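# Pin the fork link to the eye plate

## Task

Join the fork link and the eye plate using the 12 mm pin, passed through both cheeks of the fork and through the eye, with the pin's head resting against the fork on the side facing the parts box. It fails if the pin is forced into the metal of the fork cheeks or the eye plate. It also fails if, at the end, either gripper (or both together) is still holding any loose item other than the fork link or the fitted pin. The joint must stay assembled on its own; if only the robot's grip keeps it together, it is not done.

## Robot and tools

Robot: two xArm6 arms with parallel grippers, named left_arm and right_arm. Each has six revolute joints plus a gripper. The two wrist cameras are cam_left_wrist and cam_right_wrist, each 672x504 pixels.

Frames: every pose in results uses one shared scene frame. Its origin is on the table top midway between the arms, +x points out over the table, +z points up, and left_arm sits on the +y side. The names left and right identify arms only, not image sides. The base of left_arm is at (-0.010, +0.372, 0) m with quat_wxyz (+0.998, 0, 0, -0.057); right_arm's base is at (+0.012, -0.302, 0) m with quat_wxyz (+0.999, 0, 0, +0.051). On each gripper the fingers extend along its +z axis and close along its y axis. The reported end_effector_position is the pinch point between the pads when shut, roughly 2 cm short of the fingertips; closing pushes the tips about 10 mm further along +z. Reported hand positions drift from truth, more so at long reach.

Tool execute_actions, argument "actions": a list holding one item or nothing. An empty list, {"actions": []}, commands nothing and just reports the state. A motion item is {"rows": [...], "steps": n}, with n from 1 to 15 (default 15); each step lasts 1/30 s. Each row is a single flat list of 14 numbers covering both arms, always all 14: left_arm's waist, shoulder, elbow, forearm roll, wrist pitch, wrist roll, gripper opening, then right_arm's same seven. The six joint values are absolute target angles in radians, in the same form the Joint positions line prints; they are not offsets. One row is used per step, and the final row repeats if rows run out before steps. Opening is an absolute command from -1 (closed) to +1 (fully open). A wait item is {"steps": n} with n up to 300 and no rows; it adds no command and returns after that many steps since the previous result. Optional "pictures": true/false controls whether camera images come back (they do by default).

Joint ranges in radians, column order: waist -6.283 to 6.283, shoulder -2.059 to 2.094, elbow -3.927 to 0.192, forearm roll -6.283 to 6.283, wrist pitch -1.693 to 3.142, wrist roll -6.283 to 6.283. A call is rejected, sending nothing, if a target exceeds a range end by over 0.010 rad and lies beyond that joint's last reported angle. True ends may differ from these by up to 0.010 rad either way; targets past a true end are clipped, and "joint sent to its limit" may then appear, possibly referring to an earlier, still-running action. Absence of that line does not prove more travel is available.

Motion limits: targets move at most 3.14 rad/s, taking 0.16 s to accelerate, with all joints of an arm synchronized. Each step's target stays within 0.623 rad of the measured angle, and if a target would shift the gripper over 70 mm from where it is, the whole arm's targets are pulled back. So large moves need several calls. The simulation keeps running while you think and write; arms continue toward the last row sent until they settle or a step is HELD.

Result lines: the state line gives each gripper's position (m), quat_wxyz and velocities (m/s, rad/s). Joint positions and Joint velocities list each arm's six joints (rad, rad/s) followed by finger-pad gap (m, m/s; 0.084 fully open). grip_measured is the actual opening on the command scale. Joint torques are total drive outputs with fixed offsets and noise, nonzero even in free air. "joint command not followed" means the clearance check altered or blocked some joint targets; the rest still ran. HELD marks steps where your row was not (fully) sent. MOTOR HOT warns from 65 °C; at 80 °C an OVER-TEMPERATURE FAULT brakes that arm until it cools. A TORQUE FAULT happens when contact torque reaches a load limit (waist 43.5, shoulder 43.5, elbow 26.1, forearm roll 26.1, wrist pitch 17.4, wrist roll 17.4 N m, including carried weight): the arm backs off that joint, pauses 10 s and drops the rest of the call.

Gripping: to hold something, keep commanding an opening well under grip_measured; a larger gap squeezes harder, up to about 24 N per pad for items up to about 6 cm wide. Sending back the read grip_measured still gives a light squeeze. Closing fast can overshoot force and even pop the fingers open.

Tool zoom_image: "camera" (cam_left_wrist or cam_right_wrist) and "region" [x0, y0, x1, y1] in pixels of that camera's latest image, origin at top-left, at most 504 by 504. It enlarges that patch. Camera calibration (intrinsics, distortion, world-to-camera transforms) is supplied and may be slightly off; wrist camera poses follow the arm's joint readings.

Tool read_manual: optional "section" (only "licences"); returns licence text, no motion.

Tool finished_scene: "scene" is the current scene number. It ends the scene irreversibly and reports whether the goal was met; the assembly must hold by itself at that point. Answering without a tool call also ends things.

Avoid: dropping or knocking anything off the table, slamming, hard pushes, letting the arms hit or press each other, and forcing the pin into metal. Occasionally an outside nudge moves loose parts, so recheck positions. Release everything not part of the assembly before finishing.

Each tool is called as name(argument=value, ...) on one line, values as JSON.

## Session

execute_actions(actions=[])

Scene clock: 0.00 s of 6033.50 s.
left_arm: end_effector_position=(+0.2463, +0.1118, +0.1296) grip_measured=+1.00 end_effector_quat_wxyz=(+0.536, +0.214, +0.728, -0.369) end_effector_velocity=(-0.000, +0.000, -0.000) end_effector_angular_velocity=(+0.000, +0.000, -0.000) | right_arm: end_effector_position=(+0.2050, -0.0231, +0.2868) grip_measured=+1.00 end_effector_quat_wxyz=(+0.153, +0.507, +0.714, +0.458) end_effector_velocity=(-0.000, +0.000, +0.000) end_effector_angular_velocity=(+0.001, -0.001, +0.001)
Joint positions: left_arm=[-0.545 -0.295  0.041 -2.895  1.171 -0.38   0.084] | right_arm=[ 0.991 -1.236 -0.055 -0.892  0.504 -0.189  0.084]
Joint velocities: left_arm=[ 0.  0.  0.  0. -0. -0.  0.] | right_arm=[-0.    -0.001 -0.     0.    -0.001 -0.    -0.   ]
Joint torques (N m, as the arm reports them, + toward a larger angle): no reading
Motor temperatures (°C, as the motors report them): left_arm=[29 36 37 33 34 35] | right_arm=[32 31 31 32 38 29]
camera_calibration (this result's frames):
cam_left_wrist: T_world_to_cam=[[0.689288, 0.653614, -0.312524, -0.172305], [0.343832, 0.0845731, 0.935215, -0.149726], [0.637701, -0.752088, -0.166438, 0.0801407], [0, 0, 0, 1]] pos_world=[0.119143, 0.185557, 0.0995152]
cam_right_wrist: T_world_to_cam=[[0.576901, 0.0718359, 0.813649, -0.320523], [0.447361, -0.861227, -0.241156, 0.023268], [0.683413, 0.503118, -0.52898, 0.149775], [0, 0, 0, 1]] pos_world=[0.0721432, -0.0322903, 0.345632]

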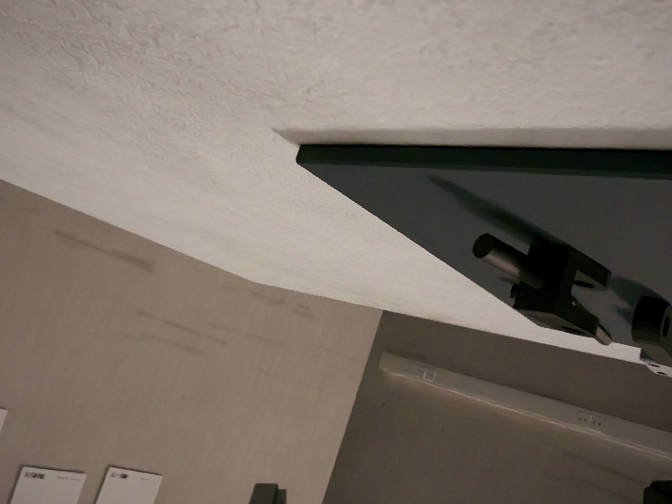

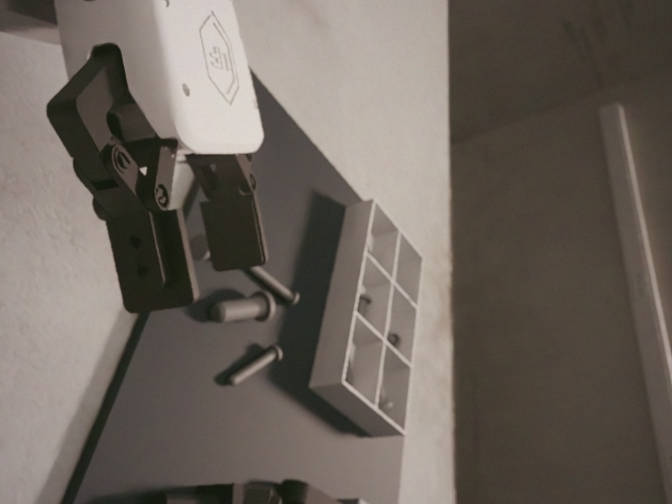

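execute_actions(actions=[{"rows":[[-0.1,-0.295,0.041,-2.895,1.171,-0.38,1,0.1,-1.0,-0.3,-0.5,0.7,0,1]]}], pictures=false)

execute_actions(actions=[{"steps":30}], pictures=false)

execute_actions(actions=[{"rows":[[-0.1,-0.3,-0.9,-2.895,0.1,1.084,1,0.1,-0.5,-0.6,0,1.1,0,1]]}], pictures=false)

execute_actions(actions=[{"steps":50}], pictures=false)

execute_actions(actions=[{"rows":[[-0.1,-0.3,-0.9,0,0.1,1.084,1,0.1,-0.5,-0.6,0,1.1,0,1]]}], pictures=false)

execute_actions(actions=[{"steps":45}], pictures=false)

execute_actions(actions=[{"rows":[[-0.373,-0.083,-1.113,0,1.196,1.084,1,0.1,-0.5,-0.6,0,1.1,0,1]]}], pictures=false)

execute_actions(actions=[{"steps":45}])

Scene clock: 9.50 s of 6033.50 s.
left_arm: end_effector_position=(+0.3299, +0.2387, +0.1294) grip_measured=+1.00 end_effector_quat_wxyz=(+0.601, +0.057, +0.757, -0.249) end_effector_velocity=(+0.035, +0.091, -0.001) end_effector_angular_velocity=(+0.001, +0.003, +0.267) | right_arm: end_effector_position=(+0.3239, -0.1494, +0.2950) grip_measured=+1.00 end_effector_quat_wxyz=(+0.172, +0.781, +0.472, +0.371) end_effector_velocity=(+0.198, -0.373, +0.007) end_effector_angular_velocity=(+0.401, +0.392, -1.617)
Joint positions: left_arm=[-0.125 -0.295  0.041 -2.895  1.171 -0.38   0.084] | right_arm=[ 0.504 -1.093 -0.203 -0.656  0.622 -0.075  0.084]
Joint velocities: left_arm=[ 0.27   0.001  0.002  0.003  0.001  0.    -0.   ] | right_arm=[-1.208  0.277 -0.287  0.463  0.231  0.222 -0.   ]
Joint torques (N m, as the arm reports them, + toward a larger angle): left_arm=[ -3.38  -9.81 -11.52   0.63   1.42   0.33] | right_arm=[  0.08   0.02 -14.77   0.09  -1.67   0.67]
Motor temperatures (°C, as the motors report them): left_arm=[29 36 38 33 35 35] | right_arm=[32 31 32 32 38 29]
Steps of this call (steps 1 to 90: nothing new was sent; then 6.00 s passed at rest; steps 91 to 105: all 15 steps of this action). Readings (joint positions):
91: left_arm=[-0.544 -0.295 0.041 -2.895 1.171 -0.380] | right_arm=[0.990 -1.236 -0.055 -0.892 0.504 -0.189]
92: left_arm=[-0.540 -0.295 0.041 -2.894 1.171 -0.380] | right_arm=[0.986 -1.234 -0.057 -0.889 0.505 -0.187]
94: left_arm=[-0.497 -0.295 0.041 -2.894 1.171 -0.380] | right_arm=[0.944 -1.218 -0.072 -0.862 0.519 -0.174]
98: left_arm=[-0.331 -0.295 0.040 -2.895 1.171 -0.380] | right_arm=[0.784 -1.163 -0.132 -0.771 0.564 -0.130]
105: the state above

Scene clock: 10.50 s of 6033.50 s.
left_arm: end_effector_position=(+0.3332, +0.2472, +0.1295) grip_measured=+1.00 end_effector_quat_wxyz=(+0.604, +0.047, +0.758, -0.242) end_effector_velocity=(+0.001, -0.000, +0.001) end_effector_angular_velocity=(+0.001, -0.003, -0.001) | right_arm: end_effector_position=(+0.3631, -0.2815, +0.2964) grip_measured=+1.00 end_effector_quat_wxyz=(+0.178, +0.908, +0.226, +0.306) end_effector_velocity=(-0.000, -0.001, +0.000) end_effector_angular_velocity=(+0.000, +0.000, -0.004)
Joint positions: left_arm=[-0.1   -0.295  0.041 -2.895  1.171 -0.38   0.084] | right_arm=[ 0.1   -1.    -0.3   -0.5    0.7   -0.     0.084]
Joint velocities: left_arm=[ 0.    -0.    -0.002  0.001  0.     0.001 -0.   ] | right_arm=[-0.003 -0.001 -0.     0.     0.001  0.     0.   ]
Joint torques (N m, as the arm reports them, + toward a larger angle): left_arm=[ -0.61  -9.42 -11.1    0.69   1.37   0.28] | right_arm=[ -0.19  -1.32 -14.47  -0.24  -2.04   0.71]
Motor temperatures (°C, as the motors report them): left_arm=[29 36 38 33 35 35] | right_arm=[32 31 32 32 38 29]
Steps of this call (steps 1 to 30: the robot went on to your last target). Readings (joint positions):
1: left_arm=[-0.118 -0.295 0.041 -2.895 1.171 -0.380] | right_arm=[0.464 -1.084 -0.213 -0.640 0.630 -0.067]
2: left_arm=[-0.113 -0.295 0.041 -2.895 1.171 -0.380] | right_arm=[0.423 -1.075 -0.223 -0.624 0.638 -0.060]
4: left_arm=[-0.107 -0.295 0.041 -2.895 1.171 -0.380] | right_arm=[0.342 -1.056 -0.242 -0.593 0.653 -0.045]
8: left_arm=[-0.102 -0.295 0.041 -2.895 1.171 -0.380] | right_arm=[0.186 -1.020 -0.279 -0.534 0.683 -0.016]
30: the state above
All arms were judged still, so your last target was given up. Only a new action makes them travel on or press farther. Fingers that are still opening or closing keep moving.

Scene clock: 11.00 s of 6033.50 s.
left_arm: end_effector_position=(+0.4579, +0.2435, +0.2302) grip_measured=+1.00 end_effector_quat_wxyz=(+0.647, +0.229, +0.726, -0.047) end_effector_velocity=(+0.236, +0.020, +0.286) end_effector_angular_velocity=(+1.332, -0.418, -0.001) | right_arm: end_effector_position=(+0.3336, -0.2403, +0.2062) grip_measured=+1.00 end_effector_quat_wxyz=(+0.007, +0.994, +0.105, +0.011) end_effector_velocity=(-0.009, +0.033, -0.005) end_effector_angular_velocity=(+0.129, +0.195, -0.086)
Joint positions: left_arm=[-0.1   -0.298 -0.408 -2.895  0.719  0.072  0.084] | right_arm=[ 0.1   -0.517 -0.588 -0.018  1.085 -0.     0.084]
Joint velocities: left_arm=[-0.    -0.005 -1.09  -0.    -1.197  1.199  0.   ] | right_arm=[ 0.     0.147 -0.134  0.186  0.152  0.     0.   ]
Joint torques (N m, as the arm reports them, + toward a larger angle): left_arm=[ -0.37 -16.96 -17.32   0.52   1.14   0.44] | right_arm=[ -0.04  -8.38 -13.15  -1.53  -1.59   0.66]
Motor temperatures (°C, as the motors report them): left_arm=[29 36 38 33 35 35] | right_arm=[32 31 33 32 38 29]
Steps of this call (steps 1 to 15: all 15 steps of this action). Readings (joint positions):
1: left_arm=[-0.100 -0.295 0.041 -2.895 1.171 -0.380] | right_arm=[0.100 -1.000 -0.300 -0.500 0.700 -0.000]
2: left_arm=[-0.100 -0.295 0.037 -2.895 1.165 -0.374] | right_arm=[0.100 -0.996 -0.303 -0.495 0.704 -0.000]
4: left_arm=[-0.100 -0.294 -0.001 -2.895 1.120 -0.330] | right_arm=[0.100 -0.954 -0.330 -0.451 0.740 -0.000]
8: left_arm=[-0.100 -0.296 -0.155 -2.895 0.975 -0.184] | right_arm=[0.100 -0.717 -0.472 -0.217 0.926 0.000]
15: the state above

Scene clock: 12.67 s of 6033.50 s.
left_arm: end_effector_position=(+0.5178, +0.2703, +0.3636) grip_measured=+1.00 end_effector_quat_wxyz=(+0.518, +0.561, +0.566, +0.312) end_effector_velocity=(-0.000, +0.000, -0.001) end_effector_angular_velocity=(+0.002, +0.001, -0.000) | right_arm: end_effector_position=(+0.3321, -0.2371, +0.2045) grip_measured=+1.00 end_effector_quat_wxyz=(+0.000, +0.995, +0.100, +0.000) end_effector_velocity=(-0.000, +0.001, +0.000) end_effector_angular_velocity=(-0.000, +0.000, +0.002)
Joint positions: left_arm=[-0.1   -0.3   -0.9   -2.895  0.1    1.084  0.084] | right_arm=[ 0.1   -0.5   -0.6    0.     1.1    0.     0.084]
Joint velocities: left_arm=[ 0.    -0.     0.001  0.001 -0.     0.     0.   ] | right_arm=[ 0.002 -0.    -0.    -0.     0.001 -0.    -0.   ]
Joint torques (N m, as the arm reports them, + toward a larger angle): left_arm=[ -0.26 -19.87 -20.5    0.96   1.02   0.33] | right_arm=[ -0.01  -7.23 -13.74  -0.25  -1.57   0.71]
Motor temperatures (°C, as the motors report them): left_arm=[29 36 38 33 35 35] | right_arm=[32 31 33 32 38 29]
Steps of this call (steps 1 to 45: the robot went on to your last target; steps 46 to 50: nothing new was sent). Readings (joint positions):
1: left_arm=[-0.100 -0.298 -0.444 -2.895 0.677 0.114] | right_arm=[0.100 -0.513 -0.592 -0.013 1.089 -0.000]
2: left_arm=[-0.100 -0.298 -0.482 -2.895 0.632 0.160] | right_arm=[0.100 -0.510 -0.594 -0.010 1.092 -0.000]
4: left_arm=[-0.100 -0.298 -0.558 -2.895 0.536 0.263] | right_arm=[0.100 -0.506 -0.597 -0.005 1.096 -0.000]
8: left_arm=[-0.100 -0.299 -0.703 -2.895 0.352 0.523] | right_arm=[0.100 -0.502 -0.599 -0.002 1.099 -0.000]
50: the state above
All arms were judged still, so your last target was given up. Only a new action makes them travel on or press farther. Fingers that are still opening or closing keep moving.

Scene clock: 13.17 s of 6033.50 s.
left_arm: end_effector_position=(+0.5364, +0.3023, +0.3933) grip_measured=+1.00 end_effector_quat_wxyz=(+0.324, +0.783, +0.226, +0.481) end_effector_velocity=(+0.057, +0.037, +0.123) end_effector_angular_velocity=(+2.545, -0.551, -1.013) | right_arm: end_effector_position=(+0.3321, -0.2371, +0.2045) grip_measured=+1.00 end_effector_quat_wxyz=(+0.000, +0.995, +0.100, +0.000) end_effector_velocity=(-0.000, -0.000, -0.000) end_effector_angular_velocity=(-0.000, +0.001, -0.000)
Joint positions: left_arm=[-0.1   -0.3   -0.9   -1.924  0.1    1.084  0.084] | right_arm=[ 0.1   -0.5   -0.6   -0.     1.1    0.     0.084]
Joint velocities: left_arm=[-0.001 -0.     0.001  2.793  0.001  0.     0.   ] | right_arm=[-0.     0.     0.     0.     0.001  0.    -0.   ]
Joint torques (N m, as the arm reports them, + toward a larger angle): left_arm=[ -0.75 -20.51 -21.08   2.     0.21   0.48] | right_arm=[ -0.23  -7.32 -13.52  -0.27  -1.54   0.66]
Motor temperatures (°C, as the motors report them): left_arm=[29 36 38 33 35 35] | right_arm=[32 31 33 32 38 29]
Steps of this call (steps 1 to 15: all 15 steps of this action). Readings (joint positions):
1: left_arm=[-0.100 -0.300 -0.900 -2.895 0.100 1.084] | right_arm=[0.100 -0.500 -0.600 0.000 1.100 0.000]
2: left_arm=[-0.100 -0.300 -0.900 -2.890 0.100 1.084] | right_arm=[0.100 -0.500 -0.600 0.000 1.100 -0.000]
4: left_arm=[-0.100 -0.300 -0.900 -2.846 0.100 1.084] | right_arm=[0.100 -0.500 -0.600 0.000 1.100 0.000]
8: left_arm=[-0.100 -0.300 -0.899 -2.575 0.100 1.084] | right_arm=[0.100 -0.500 -0.600 -0.000 1.100 0.000]
15: the state above

Scene clock: 14.67 s of 6033.50 s.
left_arm: end_effector_position=(+0.5504, +0.2506, +0.4564) grip_measured=+1.00 end_effector_quat_wxyz=(-0.220, +0.679, -0.515, +0.474) end_effector_velocity=(-0.000, -0.000, +0.000) end_effector_angular_velocity=(+0.001, -0.000, -0.000) | right_arm: end_effector_position=(+0.3321, -0.2371, +0.2045) grip_measured=+1.00 end_effector_quat_wxyz=(+0.000, +0.995, +0.100, +0.000) end_effector_velocity=(+0.000, -0.000, -0.000) end_effector_angular_velocity=(+0.000, -0.000, -0.000)
Joint positions: left_arm=[-0.1   -0.3   -0.9   -0.     0.1    1.084  0.084] | right_arm=[ 0.1   -0.5   -0.6    0.     1.1    0.     0.084]
Joint velocities: left_arm=[ 0.    -0.     0.     0.001  0.     0.    -0.   ] | right_arm=[-0.     0.001  0.    -0.    -0.001 -0.    -0.   ]
Joint torques (N m, as the arm reports them, + toward a larger angle): left_arm=[ -0.39 -21.4  -21.62   0.22  -1.8    0.22] | right_arm=[ -0.08  -7.46 -13.43  -0.39  -1.58   0.62]
Motor temperatures (°C, as the motors report them): left_arm=[29 36 39 33 35 35] | right_arm=[32 31 33 32 38 29]
Steps of this call (steps 1 to 45: the robot went on to your last target). Readings (joint positions):
1: left_arm=[-0.100 -0.300 -0.900 -1.831 0.100 1.084] | right_arm=[0.100 -0.500 -0.600 0.000 1.100 0.000]
2: left_arm=[-0.100 -0.300 -0.900 -1.737 0.100 1.084] | right_arm=[0.100 -0.500 -0.600 -0.000 1.100 0.000]
4: left_arm=[-0.100 -0.300 -0.900 -1.550 0.100 1.084] | right_arm=[0.100 -0.500 -0.600 -0.000 1.100 -0.000]
8: left_arm=[-0.100 -0.300 -0.900 -1.177 0.100 1.084] | right_arm=[0.100 -0.500 -0.600 0.000 1.100 0.000]
45: the state above
All arms were judged still, so your last target was given up. Only a new action makes them travel on or press farther. Fingers that are still opening or closing keep moving.

Scene clock: 15.17 s of 6033.50 s.
left_arm: end_effector_position=(+0.4952, +0.1610, +0.3228) grip_measured=+1.00 end_effector_quat_wxyz=(-0.087, +0.714, -0.652, +0.242) end_effector_velocity=(-0.280, -0.068, -0.326) end_effector_angular_velocity=(+0.650, +1.552, -0.312) | right_arm: end_effector_position=(+0.3321, -0.2371, +0.2045) grip_measured=+1.00 end_effector_quat_wxyz=(+0.000, +0.995, +0.100, +0.000) end_effector_velocity=(-0.000, +0.000, -0.000) end_effector_angular_velocity=(-0.000, +0.001, +0.001)
Joint positions: left_arm=[-0.282 -0.155 -1.042  0.     0.677  1.084  0.084] | right_arm=[ 0.1   -0.5   -0.6    0.     1.1    0.     0.084]
Joint velocities: left_arm=[-0.312  0.249 -0.241  0.001  1.675 -0.     0.   ] | right_arm=[ 0.001  0.    -0.    -0.     0.001 -0.    -0.   ]
Joint torques (N m, as the arm reports them, + toward a larger angle): left_arm=[  0.95 -26.96 -21.49   0.08  -1.75   0.21] | right_arm=[ -0.22  -7.27 -13.52  -0.36  -1.55   0.51]
Motor temperatures (°C, as the motors report them): left_arm=[29 36 39 33 35 35] | right_arm=[32 31 33 32 38 29]
Steps of this call (steps 1 to 15: all 15 steps of this action). Readings (joint positions):
1: left_arm=[-0.100 -0.300 -0.900 -0.000 0.100 1.084] | right_arm=[0.100 -0.500 -0.600 -0.000 1.100 -0.000]
2: left_arm=[-0.102 -0.299 -0.902 -0.000 0.105 1.084] | right_arm=[0.100 -0.500 -0.600 0.000 1.100 0.000]
4: left_arm=[-0.120 -0.285 -0.918 -0.000 0.150 1.084] | right_arm=[0.100 -0.500 -0.600 0.000 1.100 -0.000]
8: left_arm=[-0.190 -0.229 -0.970 0.000 0.319 1.084] | right_arm=[0.100 -0.500 -0.600 0.000 1.100 -0.000]
15: the state above

Scene clock: 16.67 s of 6033.50 s.
left_arm: end_effector_position=(+0.3908, +0.1603, +0.2502) grip_measured=+1.00 end_effector_quat_wxyz=(+0.000, +0.707, -0.707, +0.000) end_effector_velocity=(-0.000, -0.000, +0.000) end_effector_angular_velocity=(-0.001, +0.000, +0.001) | right_arm: end_effector_position=(+0.3321, -0.2371, +0.2045) grip_measured=+1.00 end_effector_quat_wxyz=(+0.000, +0.995, +0.100, +0.000) end_effector_velocity=(+0.000, +0.000, +0.000) end_effector_angular_velocity=(+0.000, -0.002, +0.001)
Joint positions: left_arm=[-0.373 -0.083 -1.113 -0.     1.196  1.084  0.084] | right_arm=[ 0.1   -0.5   -0.6   -0.     1.1   -0.     0.084]
Joint velocities: left_arm=[ 0.    -0.    -0.    -0.001 -0.    -0.    -0.   ] | right_arm=[ 0.001 -0.    -0.    -0.    -0.002 -0.    -0.   ]
Joint torques (N m, as the arm reports them, + toward a larger angle): left_arm=[  0.   -27.06 -20.68   0.39  -1.45   0.28] | right_arm=[ -0.23  -7.48 -13.58  -0.5   -1.59   0.6 ]
Motor temperatures (°C, as the motors report them): left_arm=[29 36 39 33 35 35] | right_arm=[32 31 33 32 38 29]
Steps of this call (steps 1 to 30: the robot went on to your last target; steps 31 to 45: nothing new was sent). Readings (joint positions):
1: left_arm=[-0.293 -0.147 -1.050 0.000 0.733 1.084] | right_arm=[0.100 -0.500 -0.600 -0.000 1.100 0.000]
2: left_arm=[-0.302 -0.139 -1.057 0.000 0.790 1.084] | right_arm=[0.100 -0.500 -0.600 0.000 1.100 0.000]
4: left_arm=[-0.322 -0.123 -1.073 0.000 0.907 1.084] | right_arm=[0.100 -0.500 -0.600 0.000 1.100 -0.000]
8: left_arm=[-0.358 -0.094 -1.100 -0.000 1.109 1.084] | right_arm=[0.100 -0.500 -0.600 0.000 1.100 -0.000]
45: the state above
All arms were judged still, so your last target was given up. Only a new action makes them travel on or press farther. Fingers that are still opening or closing keep moving.
camera_calibration (this result's frames):
cam_left_wrist: T_world_to_cam=[[-0.999678, -0.0084073, 0.023924, 0.415983], [-0.00858703, 0.999936, -0.00741939, -0.0894291], [-0.0238601, -0.00762244, -0.999686, 0.392228], [0, 0, 0, 1]] pos_world=[0.42444, 0.0959103, 0.381489]
cam_right_wrist: T_world_to_cam=[[0.20984, -0.977728, 0.00393666, -0.272802], [-0.977723, -0.209856, -0.00417794, 0.341551], [0.00491102, -0.00297227, -0.999984, 0.328738], [0, 0, 0, 1]] pos_world=[0.389573, -0.194072, 0.331234]

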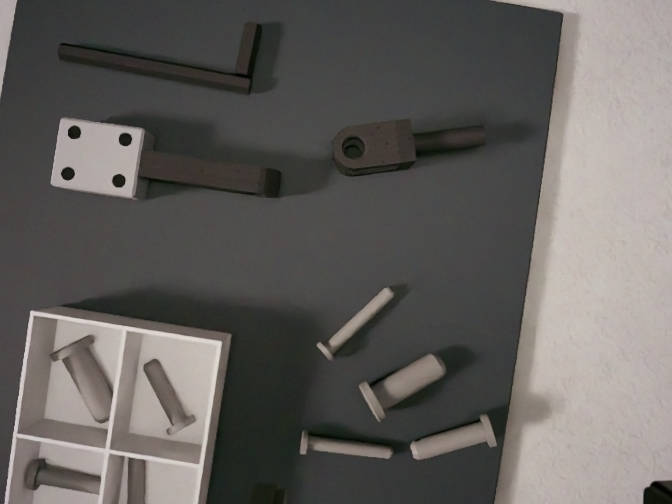

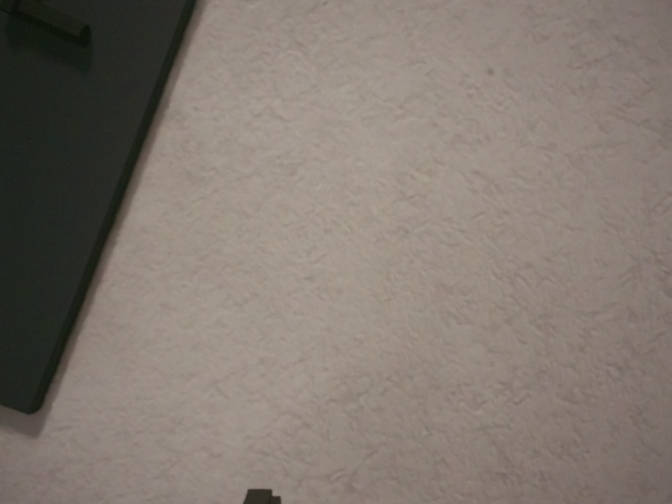

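zoom_image(camera="cam_left_wrist", region=[10, 270, 514, 504])

zoom_image(camera="cam_left_wrist", region=[290, 340, 510, 480])

Region (10, 270, 514, 504) of cam_left_wrist's 672x504 image, scaled by 1.000; it fills the top 234 rows of this view, and the rest is white.

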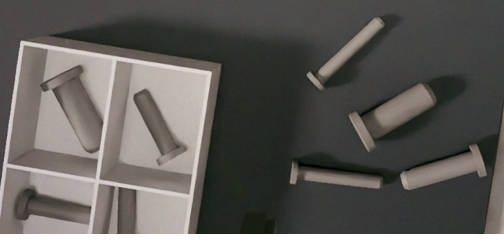

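Region (290, 340, 510, 480) of cam_left_wrist's 672x504 image, scaled by 2.291, with more detail than that image has; it fills the top 321 rows of this view, and the rest is white.

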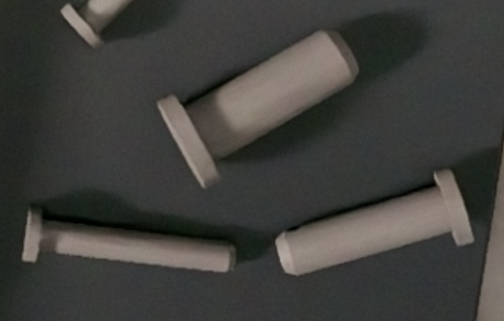

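execute_actions(actions=[{"rows":[[-0.326,-0.089,-0.6408,0,0.73,-0.71,-0.3,0.1,-0.5,-0.6,0,1.1,0,-1]]}], pictures=false)

execute_actions(actions=[{"steps":40}])

Scene clock: 36.97 s of 6033.50 s.
left_arm: end_effector_position=(+0.3565, +0.1960, +0.1248) grip_measured=-0.32 end_effector_quat_wxyz=(-0.000, +0.928, -0.373, -0.002) end_effector_velocity=(-0.111, +0.085, -0.219) end_effector_angular_velocity=(+0.023, +0.028, +2.815) | right_arm: end_effector_position=(+0.3322, -0.2371, +0.2046) grip_measured=-1.00 end_effector_quat_wxyz=(+0.000, +0.995, +0.100, +0.000) end_effector_velocity=(+0.000, -0.001, -0.001) end_effector_angular_velocity=(-0.000, +0.001, -0.002)
Joint positions: left_arm=[-0.335 -0.087 -0.728  0.     0.818  0.316  0.03 ] | right_arm=[ 0.1 -0.5 -0.6 -0.   1.1 -0.   0. ]
Joint velocities: left_arm=[ 0.07  -0.002  0.719  0.001 -0.682 -2.745 -0.   ] | right_arm=[-0.002  0.002  0.     0.    -0.001 -0.     0.   ]
Joint torques (N m, as the arm reports them, + toward a larger angle): left_arm=[ -0.75 -26.6  -22.38   0.13  -1.35   0.23] | right_arm=[ -0.1   -7.54 -13.66  -0.38  -1.56   0.6 ]
Motor temperatures (°C, as the motors report them): left_arm=[29 36 41 33 35 35] | right_arm=[32 31 34 32 38 29]
Steps of this call (steps 1 to 90: nothing new was sent; then 16.80 s passed at rest; steps 91 to 105: all 15 steps of this action). Readings (joint positions):
91: left_arm=[-0.373 -0.083 -1.113 -0.000 1.196 1.084] | right_arm=[0.100 -0.500 -0.600 0.000 1.100 -0.000]
92: left_arm=[-0.373 -0.083 -1.110 -0.000 1.192 1.078] | right_arm=[0.100 -0.500 -0.600 -0.000 1.100 0.000]
94: left_arm=[-0.370 -0.086 -1.080 -0.000 1.157 1.033] | right_arm=[0.100 -0.500 -0.600 -0.000 1.100 -0.000]
98: left_arm=[-0.356 -0.084 -0.939 0.000 1.026 0.838] | right_arm=[0.100 -0.500 -0.600 0.000 1.100 -0.000]
105: the state above

Scene clock: 38.30 s of 6033.50 s.
left_arm: end_effector_position=(+0.3435, +0.2060, +0.1000) grip_measured=-0.32 end_effector_quat_wxyz=(-0.000, +0.991, +0.135, -0.000) end_effector_velocity=(+0.000, -0.000, +0.000) end_effector_angular_velocity=(-0.000, -0.001, -0.000) | right_arm: end_effector_position=(+0.3321, -0.2371, +0.2045) grip_measured=-1.00 end_effector_quat_wxyz=(+0.000, +0.995, +0.100, +0.000) end_effector_velocity=(+0.000, +0.000, +0.001) end_effector_angular_velocity=(+0.000, -0.002, +0.000)
Joint positions: left_arm=[-0.326 -0.089 -0.641 -0.     0.73  -0.71   0.03 ] | right_arm=[ 0.1 -0.5 -0.6  0.   1.1  0.   0. ]
Joint velocities: left_arm=[-0.     0.    -0.001  0.     0.     0.    -0.   ] | right_arm=[ 0.001 -0.002 -0.    -0.    -0.     0.     0.   ]
Joint torques (N m, as the arm reports them, + toward a larger angle): left_arm=[ -0.11 -23.29 -17.89   0.48  -1.19   0.26] | right_arm=[ -0.27  -7.3  -13.7   -0.31  -1.52   0.63]
Motor temperatures (°C, as the motors report them): left_arm=[29 36 41 33 35 35] | right_arm=[32 31 34 32 38 29]
Steps of this call (steps 1 to 40: the robot went on to your last target). Readings (joint positions):
1: left_arm=[-0.333 -0.087 -0.706 0.000 0.797 0.223] | right_arm=[0.100 -0.500 -0.600 -0.000 1.100 0.000]
2: left_arm=[-0.331 -0.087 -0.689 0.000 0.780 0.130] | right_arm=[0.100 -0.500 -0.600 -0.000 1.100 -0.000]
4: left_arm=[-0.329 -0.088 -0.666 0.000 0.757 -0.057] | right_arm=[0.100 -0.500 -0.600 0.000 1.100 0.000]
8: left_arm=[-0.327 -0.089 -0.649 -0.000 0.737 -0.420] | right_arm=[0.100 -0.500 -0.600 -0.000 1.100 -0.000]
40: the state above
camera_calibration (this result's frames):
cam_left_wrist: T_world_to_cam=[[0.274937, -0.961168, 0.0238025, 0.131202], [-0.961367, -0.275174, -0.00725924, 0.453246], [0.0135272, -0.0208871, -0.99969, 0.231212], [0, 0, 0, 1]] pos_world=[0.396536, 0.255657, 0.231307]
cam_right_wrist: T_world_to_cam=[[0.20984, -0.977728, 0.00393651, -0.272802], [-0.977723, -0.209856, -0.00417765, 0.341551], [0.00491071, -0.00297218, -0.999984, 0.328738], [0, 0, 0, 1]] pos_world=[0.389573, -0.194072, 0.331234]

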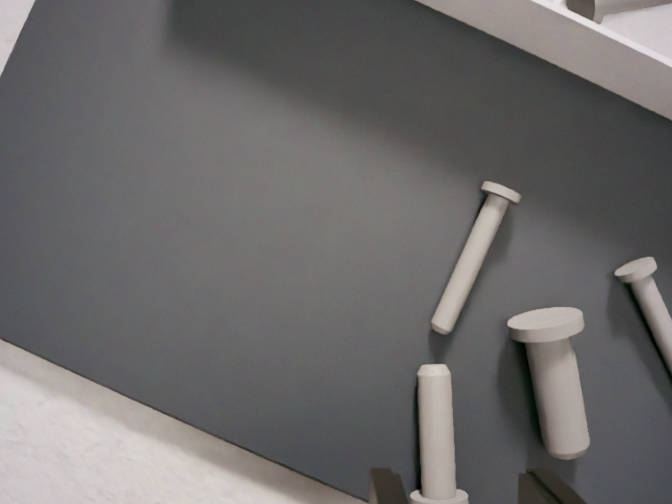

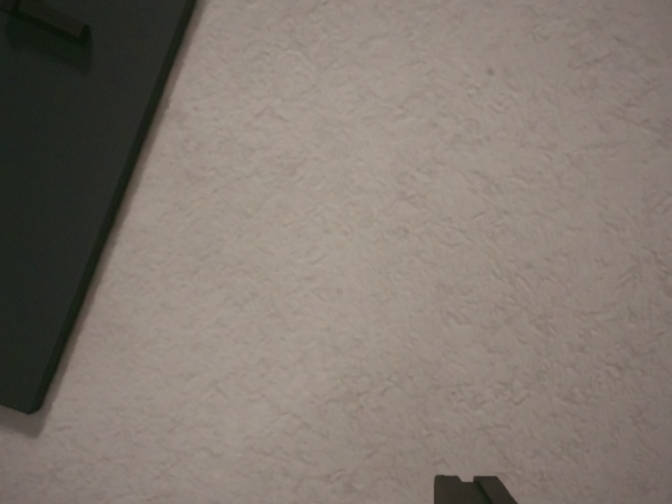

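execute_actions(actions=[{"rows":[[-0.341,-0.075,-0.66,0,0.735,-0.765,-0.3,0.564,0.1,-1.0,0,0.9,0.565,-1]]}], pictures=false)

execute_actions(actions=[{"rows":[[-0.341,0.1036,-0.6205,0,0.517,-0.765,-0.3,0.564,0.1,-1.0,0,0.9,0.565,-1]]}], pictures=false)

execute_actions(actions=[{"steps":20}], pictures=false)

execute_actions(actions=[{"rows":[[-0.341,0.1036,-0.6205,0,0.517,-0.765,-0.5,0.564,0.2678,-0.9583,0,0.6905,0.565,-1],[-0.341,0.1036,-0.6205,0,0.517,-0.765,-0.6,0.564,0.2678,-0.9583,0,0.6905,0.565,-1],[-0.341,0.1036,-0.6205,0,0.517,-0.765,-0.7,0.564,0.2678,-0.9583,0,0.6905,0.565,-1],[-0.341,0.1036,-0.6205,0,0.517,-0.765,-0.8,0.564,0.2678,-0.9583,0,0.6905,0.565,-1],[-0.341,0.1036,-0.6205,0,0.517,-0.765,-1,0.564,0.2678,-0.9583,0,0.6905,0.565,-1]]}], pictures=false)

execute_actions(actions=[{"steps":15}])

Scene clock: 48.93 s of 6033.50 s.
left_arm: end_effector_position=(+0.3455, +0.1986, +0.1011) grip_measured=-0.32 end_effector_quat_wxyz=(-0.000, +0.988, +0.154, -0.000) end_effector_velocity=(+0.001, -0.001, +0.000) end_effector_angular_velocity=(-0.000, -0.001, +0.005) | right_arm: end_effector_position=(+0.3849, -0.0884, +0.1713) grip_measured=-1.00 end_effector_quat_wxyz=(+0.000, +0.998, +0.066, -0.000) end_effector_velocity=(+0.041, +0.374, -0.127) end_effector_angular_velocity=(-0.002, +0.004, -0.152)
Joint positions: left_arm=[-0.341 -0.075 -0.66   0.     0.735 -0.764  0.03 ] | right_arm=[ 0.42  -0.086 -0.876  0.     0.962  0.389  0.   ]
Joint velocities: left_arm=[-0.001  0.002 -0.003  0.     0.    -0.006 -0.   ] | right_arm=[ 0.706  0.914 -0.607 -0.    -0.303  0.858  0.   ]
Joint torques (N m, as the arm reports them, + toward a larger angle): left_arm=[ -0.21 -23.46 -18.19   0.47  -1.05   0.32] | right_arm=[  0.15 -13.7  -12.56  -0.26  -1.36   0.62]
Motor temperatures (°C, as the motors report them): left_arm=[29 36 40 33 35 35] | right_arm=[32 31 34 32 38 29]
Steps of this call (steps 1 to 15: the robot went on to your last target; steps 16 to 90: nothing new was sent; then 7.13 s passed at rest; steps 91 to 105: all 15 steps of this action). Readings (joint positions):
91: left_arm=[-0.326 -0.089 -0.641 0.000 0.730 -0.710] | right_arm=[0.100 -0.500 -0.600 -0.000 1.100 0.000]
92: left_arm=[-0.327 -0.088 -0.642 0.000 0.731 -0.716] | right_arm=[0.103 -0.496 -0.603 -0.000 1.098 0.005]
94: left_arm=[-0.333 -0.082 -0.650 0.000 0.733 -0.738] | right_arm=[0.135 -0.455 -0.631 -0.000 1.084 0.047]
98: left_arm=[-0.340 -0.076 -0.658 -0.000 0.734 -0.759] | right_arm=[0.246 -0.310 -0.727 -0.000 1.037 0.178]
105: the state above

Scene clock: 49.43 s of 6033.50 s.
left_arm: end_effector_position=(+0.3465, +0.1980, +0.0354) grip_measured=-0.32 end_effector_quat_wxyz=(+0.001, +0.988, +0.155, +0.001) end_effector_velocity=(-0.000, +0.000, -0.009) end_effector_angular_velocity=(-0.003, -0.004, +0.001) | right_arm: end_effector_position=(+0.3852, -0.0106, +0.1419) grip_measured=-1.00 end_effector_quat_wxyz=(-0.000, +0.999, +0.050, +0.000) end_effector_velocity=(-0.002, +0.006, -0.006) end_effector_angular_velocity=(-0.004, +0.005, -0.000)
Joint positions: left_arm=[-0.341  0.1   -0.622 -0.     0.521 -0.765  0.03 ] | right_arm=[ 0.562  0.097 -0.999 -0.     0.901  0.564  0.   ]
Joint velocities: left_arm=[ 0.     0.025  0.009 -0.001 -0.038  0.    -0.   ] | right_arm=[ 0.014  0.02  -0.008  0.    -0.005  0.014  0.   ]
Joint torques (N m, as the arm reports them, + toward a larger angle): left_arm=[ -0.42 -26.36 -15.24   0.57  -1.13   0.47] | right_arm=[  0.18 -17.36 -12.84  -0.44  -1.55   0.42]
Motor temperatures (°C, as the motors report them): left_arm=[29 36 40 33 35 35] | right_arm=[32 31 34 32 38 29]
Steps of this call (steps 1 to 15: all 15 steps of this action). Readings (joint positions):
1: left_arm=[-0.341 -0.075 -0.660 -0.000 0.735 -0.765] | right_arm=[0.443 -0.056 -0.896 0.000 0.952 0.418]
2: left_arm=[-0.341 -0.072 -0.660 -0.000 0.729 -0.765] | right_arm=[0.466 -0.026 -0.916 0.000 0.942 0.446]
4: left_arm=[-0.341 -0.040 -0.656 -0.000 0.684 -0.765] | right_arm=[0.511 0.031 -0.954 0.000 0.923 0.499]
8: left_arm=[-0.341 0.073 -0.623 0.000 0.564 -0.765] | right_arm=[0.552 0.085 -0.988 0.000 0.906 0.549]
15: the state above

Scene clock: 50.10 s of 6033.50 s.
left_arm: end_effector_position=(+0.3456, +0.1985, +0.0335) grip_measured=-0.32 end_effector_quat_wxyz=(-0.000, +0.988, +0.155, -0.000) end_effector_velocity=(+0.001, -0.000, +0.000) end_effector_angular_velocity=(-0.001, -0.001, +0.001) | right_arm: end_effector_position=(+0.3848, -0.0098, +0.1411) grip_measured=-1.00 end_effector_quat_wxyz=(-0.000, +0.999, +0.050, +0.000) end_effector_velocity=(-0.001, +0.000, +0.000) end_effector_angular_velocity=(-0.001, +0.001, +0.001)
Joint positions: left_arm=[-0.341  0.104 -0.621 -0.     0.517 -0.765  0.03 ] | right_arm=[ 0.564  0.1   -1.    -0.     0.9    0.565  0.   ]
Joint velocities: left_arm=[-0.     0.    -0.001 -0.     0.    -0.    -0.   ] | right_arm=[ 0.001 -0.    -0.     0.     0.001 -0.     0.   ]
Joint torques (N m, as the arm reports them, + toward a larger angle): left_arm=[ -0.07 -26.17 -15.23   0.63  -1.36   0.45] | right_arm=[  0.11 -16.85 -12.91  -0.29  -1.52   0.64]
Motor temperatures (°C, as the motors report them): left_arm=[29 36 40 33 35 35] | right_arm=[32 31 34 32 38 29]
Steps of this call (steps 1 to 15: the robot went on to your last target; steps 16 to 20: nothing new was sent). Readings (joint positions):
1: left_arm=[-0.341 0.100 -0.622 -0.000 0.519 -0.765] | right_arm=[0.562 0.098 -0.999 -0.000 0.900 0.564]
2: left_arm=[-0.341 0.101 -0.622 -0.000 0.519 -0.765] | right_arm=[0.563 0.098 -0.999 -0.000 0.900 0.564]
4: left_arm=[-0.341 0.102 -0.621 -0.000 0.518 -0.765] | right_arm=[0.563 0.099 -1.000 -0.000 0.900 0.565]
8: left_arm=[-0.341 0.103 -0.621 -0.000 0.517 -0.765] | right_arm=[0.564 0.100 -1.000 -0.000 0.900 0.565]
20: the state above
All arms were judged still, so your last target was given up. Only a new action makes them travel on or press farther. Fingers that are still opening or closing keep moving.

Scene clock: 50.60 s of 6033.50 s.
left_arm: end_effector_position=(+0.3456, +0.1985, +0.0335) grip_measured=-0.74 end_effector_quat_wxyz=(-0.000, +0.988, +0.155, -0.000) end_effector_velocity=(+0.000, -0.000, +0.000) end_effector_angular_velocity=(+0.000, -0.001, -0.000) | right_arm: end_effector_position=(+0.3910, -0.0050, +0.0636) grip_measured=-1.00 end_effector_quat_wxyz=(-0.001, +0.999, +0.050, +0.001) end_effector_velocity=(+0.001, +0.002, -0.010) end_effector_angular_velocity=(+0.006, -0.007, +0.002)
Joint positions: left_arm=[-0.341  0.104 -0.62  -0.     0.517 -0.765  0.011] | right_arm=[ 0.564  0.264 -0.961 -0.     0.694  0.565  0.   ]
Joint velocities: left_arm=[-0.     0.    -0.001  0.001 -0.    -0.001  0.   ] | right_arm=[ 0.002  0.021  0.007  0.    -0.038  0.     0.   ]
Joint torques (N m, as the arm reports them, + toward a larger angle): left_arm=[ -0.34 -25.94 -15.33   0.26  -1.17   0.12] | right_arm=[  0.02 -17.96 -11.19  -0.13  -1.36   0.66]
Motor temperatures (°C, as the motors report them): left_arm=[29 36 40 33 35 35] | right_arm=[32 31 34 32 38 29]
Steps of this call (steps 1 to 15: all 15 steps of this action). Readings (joint positions):
1: left_arm=[-0.341 0.104 -0.621 0.000 0.517 -0.765] | right_arm=[0.564 0.100 -1.000 -0.000 0.900 0.565]
2: left_arm=[-0.341 0.104 -0.621 -0.000 0.517 -0.765] | right_arm=[0.564 0.103 -1.000 -0.000 0.894 0.565]
4: left_arm=[-0.341 0.104 -0.621 0.000 0.517 -0.765] | right_arm=[0.564 0.132 -0.996 -0.000 0.850 0.565]
8: left_arm=[-0.341 0.104 -0.620 -0.000 0.517 -0.765] | right_arm=[0.564 0.238 -0.961 0.000 0.737 0.565]
15: the state above

Scene clock: 51.10 s of 6033.50 s.
left_arm: end_effector_position=(+0.3456, +0.1985, +0.0335) grip_measured=-0.74 end_effector_quat_wxyz=(-0.000, +0.988, +0.155, -0.000) end_effector_velocity=(+0.001, -0.000, +0.001) end_effector_angular_velocity=(-0.001, -0.001, -0.000) | right_arm: end_effector_position=(+0.3901, -0.0056, +0.0611) grip_measured=-1.00 end_effector_quat_wxyz=(-0.000, +0.999, +0.050, +0.000) end_effector_velocity=(-0.000, +0.001, +0.000) end_effector_angular_velocity=(+0.001, -0.001, +0.002)
Joint positions: left_arm=[-0.341  0.104 -0.62  -0.     0.517 -0.765  0.011] | right_arm=[ 0.564  0.268 -0.958 -0.     0.691  0.565  0.   ]
Joint velocities: left_arm=[ 0.    -0.    -0.002 -0.     0.     0.    -0.   ] | right_arm=[ 0.001 -0.001  0.    -0.    -0.001 -0.     0.   ]
Joint torques (N m, as the arm reports them, + toward a larger angle): left_arm=[ -0.45 -26.06 -15.54   0.53  -1.1    0.22] | right_arm=[ -0.08 -18.32 -11.45  -0.21  -1.51   0.58]
Motor temperatures (°C, as the motors report them): left_arm=[29 36 40 33 35 35] | right_arm=[32 31 34 32 38 29]
Steps of this call (steps 1 to 15: the robot went on to your last target). Readings (joint positions):
1: left_arm=[-0.341 0.104 -0.620 -0.000 0.517 -0.765] | right_arm=[0.564 0.264 -0.960 -0.000 0.693 0.565]
2: left_arm=[-0.341 0.104 -0.620 -0.000 0.517 -0.765] | right_arm=[0.564 0.265 -0.960 -0.000 0.692 0.565]
4: left_arm=[-0.341 0.104 -0.620 -0.000 0.517 -0.765] | right_arm=[0.564 0.266 -0.959 -0.000 0.691 0.565]
8: left_arm=[-0.341 0.104 -0.620 -0.000 0.517 -0.765] | right_arm=[0.564 0.267 -0.959 -0.000 0.691 0.565]
15: the state above
All arms were judged still, so your last target was given up. Only a new action makes them travel on or press farther. Fingers that are still opening or closing keep moving.
camera_calibration (this result's frames):
cam_left_wrist: T_world_to_cam=[[0.313161, -0.9494, 0.0238558, 0.1094], [-0.94959, -0.313408, -0.00732927, 0.456245], [0.014435, -0.020358, -0.999689, 0.164086], [0, 0, 0, 1]] pos_world=[0.396618, 0.250196, 0.164769]
cam_right_wrist: T_world_to_cam=[[0.110189, -0.993903, 0.00383143, -0.0193369], [-0.993899, -0.110205, -0.00435022, 0.453088], [0.00474594, -0.00332871, -0.999983, 0.185791], [0, 0, 0, 1]] pos_world=[0.451572, 0.0313321, 0.187833]

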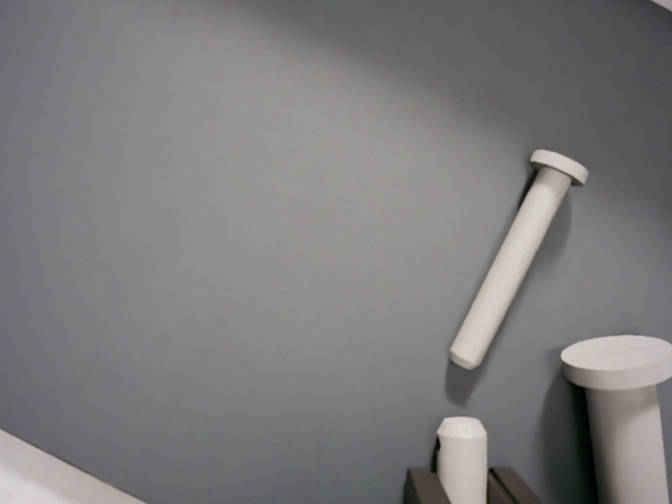

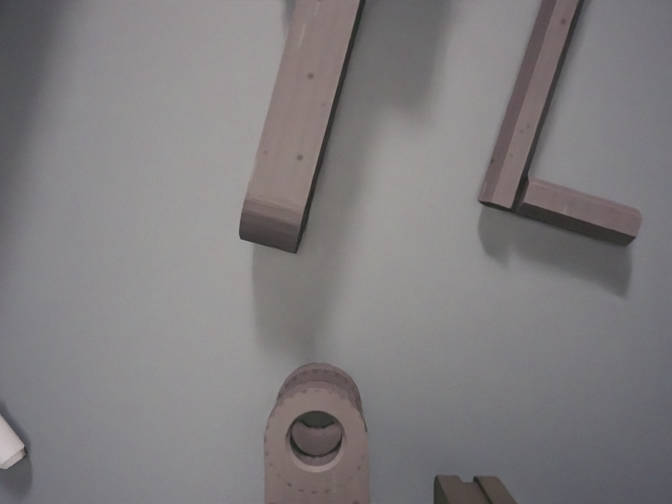

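Pin held. Lift left away; push fork over in stages.

execute_actions(actions=[{"rows":[[-0.341,-0.15,-0.7,0,0.85,-0.765,-1,0.587,0.295,-0.9988,0,0.7037,0.588,-1]]}], pictures=false)

execute_actions(actions=[{"rows":[[-0.1,-0.15,-0.7,0,0.85,0.3,-1,0.5985,0.3086,-1.019,0,0.710,0.6,-1]]}], pictures=false)

execute_actions(actions=[{"rows":[[-0.1,-0.15,-0.7,0,0.85,1.0,-1,0.61,0.3222,-1.0392,0,0.717,0.612,-1]]}])

Scene clock: 57.60 s of 6033.50 s.
left_arm: end_effector_position=(+0.3454, +0.1986, +0.1336) grip_measured=-0.74 end_effector_quat_wxyz=(-0.000, +0.988, +0.155, -0.000) end_effector_velocity=(-0.024, +0.011, +0.007) end_effector_angular_velocity=(+0.034, +0.069, -0.000) | right_arm: end_effector_position=(+0.3907, +0.0090, +0.0612) grip_measured=-1.00 end_effector_quat_wxyz=(+0.000, +0.999, +0.050, -0.000) end_effector_velocity=(-0.001, +0.001, -0.001) end_effector_angular_velocity=(-0.002, +0.002, -0.000)
Joint positions: left_arm=[-0.341 -0.143 -0.697  0.     0.84  -0.765  0.011] | right_arm=[ 0.587  0.295 -0.998 -0.     0.704  0.588  0.   ]
Joint velocities: left_arm=[-0.001 -0.047  0.008  0.     0.117 -0.001 -0.   ] | right_arm=[ 0.002  0.003 -0.003 -0.     0.002  0.002  0.   ]
Joint torques (N m, as the arm reports them, + toward a larger angle): left_arm=[ -0.01 -22.9  -19.72   0.61  -1.56   0.35] | right_arm=[ -0.04 -19.02 -11.72  -0.27  -1.59   0.67]
Motor temperatures (°C, as the motors report them): left_arm=[29 36 40 33 35 35] | right_arm=[32 31 34 32 38 29]
Steps of this call (steps 1 to 90: nothing new was sent; then 3.00 s passed at rest; steps 91 to 105: all 15 steps of this action). Readings (joint positions):
91: left_arm=[-0.341 0.103 -0.621 0.000 0.517 -0.765] | right_arm=[0.564 0.268 -0.959 0.000 0.691 0.565]
92: left_arm=[-0.341 0.101 -0.621 0.000 0.523 -0.765] | right_arm=[0.566 0.271 -0.962 0.000 0.692 0.568]
94: left_arm=[-0.341 0.071 -0.628 0.000 0.568 -0.765] | right_arm=[0.576 0.283 -0.980 0.000 0.698 0.577]
98: left_arm=[-0.341 -0.058 -0.674 -0.000 0.726 -0.765] | right_arm=[0.585 0.292 -0.995 -0.000 0.702 0.586]
105: the state above

Scene clock: 58.10 s of 6033.50 s.
left_arm: end_effector_position=(+0.3749, +0.2826, +0.1368) grip_measured=-0.74 end_effector_quat_wxyz=(-0.000, +0.983, -0.183, -0.000) end_effector_velocity=(+0.015, +0.063, +0.002) end_effector_angular_velocity=(-0.002, -0.002, -1.529) | right_arm: end_effector_position=(+0.3910, +0.0167, +0.0613) grip_measured=-1.00 end_effector_quat_wxyz=(-0.000, +0.999, +0.050, +0.000) end_effector_velocity=(+0.000, +0.001, +0.000) end_effector_angular_velocity=(+0.001, -0.001, +0.001)
Joint positions: left_arm=[-0.115 -0.15  -0.7    0.     0.85   0.14   0.011] | right_arm=[ 0.598  0.308 -1.019 -0.     0.71   0.6    0.   ]
Joint velocities: left_arm=[ 0.166 -0.004 -0.001 -0.001  0.002  1.696  0.   ] | right_arm=[ 0.002  0.001 -0.002 -0.    -0.001  0.001  0.   ]
Joint torques (N m, as the arm reports them, + toward a larger angle): left_arm=[ -2.47 -23.07 -19.14   0.39  -1.27  -0.45] | right_arm=[ -0.11 -18.93 -11.82  -0.3   -1.56   0.59]
Motor temperatures (°C, as the motors report them): left_arm=[29 36 40 33 35 35] | right_arm=[32 31 34 32 38 29]
Steps of this call (steps 1 to 15: all 15 steps of this action). Readings (joint positions):
1: left_arm=[-0.341 -0.144 -0.697 0.000 0.843 -0.765] | right_arm=[0.587 0.295 -0.999 -0.000 0.704 0.588]
2: left_arm=[-0.339 -0.145 -0.697 -0.000 0.845 -0.759] | right_arm=[0.588 0.297 -1.001 -0.000 0.705 0.590]
4: left_arm=[-0.324 -0.147 -0.698 -0.000 0.847 -0.714] | right_arm=[0.593 0.303 -1.010 -0.000 0.707 0.595]
8: left_arm=[-0.228 -0.148 -0.699 0.000 0.849 -0.449] | right_arm=[0.598 0.307 -1.017 -0.000 0.709 0.599]
15: the state above

Scene clock: 58.60 s of 6033.50 s.
left_arm: end_effector_position=(+0.3763, +0.2882, +0.1370) grip_measured=-0.74 end_effector_quat_wxyz=(+0.000, +0.831, -0.556, -0.000) end_effector_velocity=(+0.001, +0.001, +0.001) end_effector_angular_velocity=(+0.000, -0.002, -0.367) | right_arm: end_effector_position=(+0.3912, +0.0244, +0.0618) grip_measured=-1.00 end_effector_quat_wxyz=(-0.000, +0.999, +0.050, +0.001) end_effector_velocity=(-0.001, +0.000, -0.001) end_effector_angular_velocity=(-0.002, +0.002, +0.000)
Joint positions: left_arm=[-0.1   -0.15  -0.7   -0.     0.85   0.965  0.011] | right_arm=[ 0.61   0.321 -1.04   0.     0.717  0.612  0.   ]
Joint velocities: left_arm=[ 0.003 -0.001 -0.001  0.001 -0.     0.369  0.   ] | right_arm=[ 0.002  0.003 -0.001 -0.     0.001  0.001  0.   ]
Joint torques (N m, as the arm reports them, + toward a larger angle): left_arm=[ -0.75 -23.02 -19.31   0.51  -1.29  -0.01] | right_arm=[  0.12 -16.04 -10.18  -0.27  -1.71   0.68]
Motor temperatures (°C, as the motors report them): left_arm=[29 36 40 33 35 35] | right_arm=[32 31 34 32 38 29]
Steps of this call (steps 1 to 15: all 15 steps of this action). Readings (joint positions):
1: left_arm=[-0.111 -0.150 -0.700 0.000 0.850 0.190] | right_arm=[0.598 0.309 -1.019 -0.000 0.710 0.600]
2: left_arm=[-0.108 -0.150 -0.700 0.000 0.850 0.231] | right_arm=[0.600 0.311 -1.022 -0.000 0.711 0.602]
4: left_arm=[-0.104 -0.150 -0.700 -0.000 0.850 0.325] | right_arm=[0.605 0.316 -1.031 -0.000 0.714 0.607]
8: left_arm=[-0.102 -0.150 -0.700 -0.000 0.850 0.636] | right_arm=[0.609 0.320 -1.038 0.000 0.716 0.611]
15: the state above
camera_calibration (this result's frames):
cam_left_wrist: T_world_to_cam=[[-0.920844, -0.389193, 0.0239711, 0.485402], [-0.389457, 0.921015, -0.00738888, -0.0522403], [-0.0192021, -0.0161397, -0.999685, 0.280364], [0, 0, 0, 1]] pos_world=[0.432018, 0.241554, 0.268255]
cam_right_wrist: T_world_to_cam=[[0.109179, -0.994017, 0.00308774, 0.010832], [-0.994006, -0.109194, -0.0054051, 0.457564], [0.00570993, -0.00247911, -0.999981, 0.186199], [0, 0, 0, 1]] pos_world=[0.452576, 0.0611922, 0.188635]

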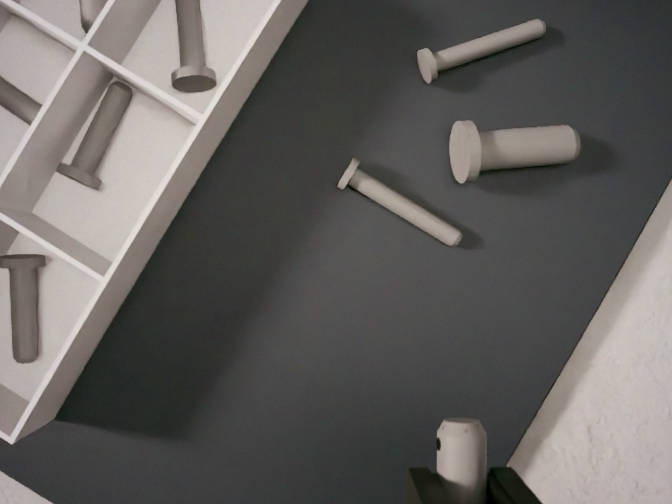

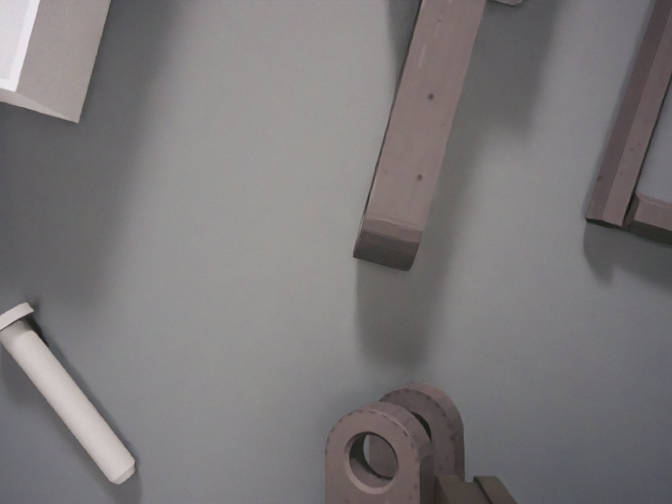

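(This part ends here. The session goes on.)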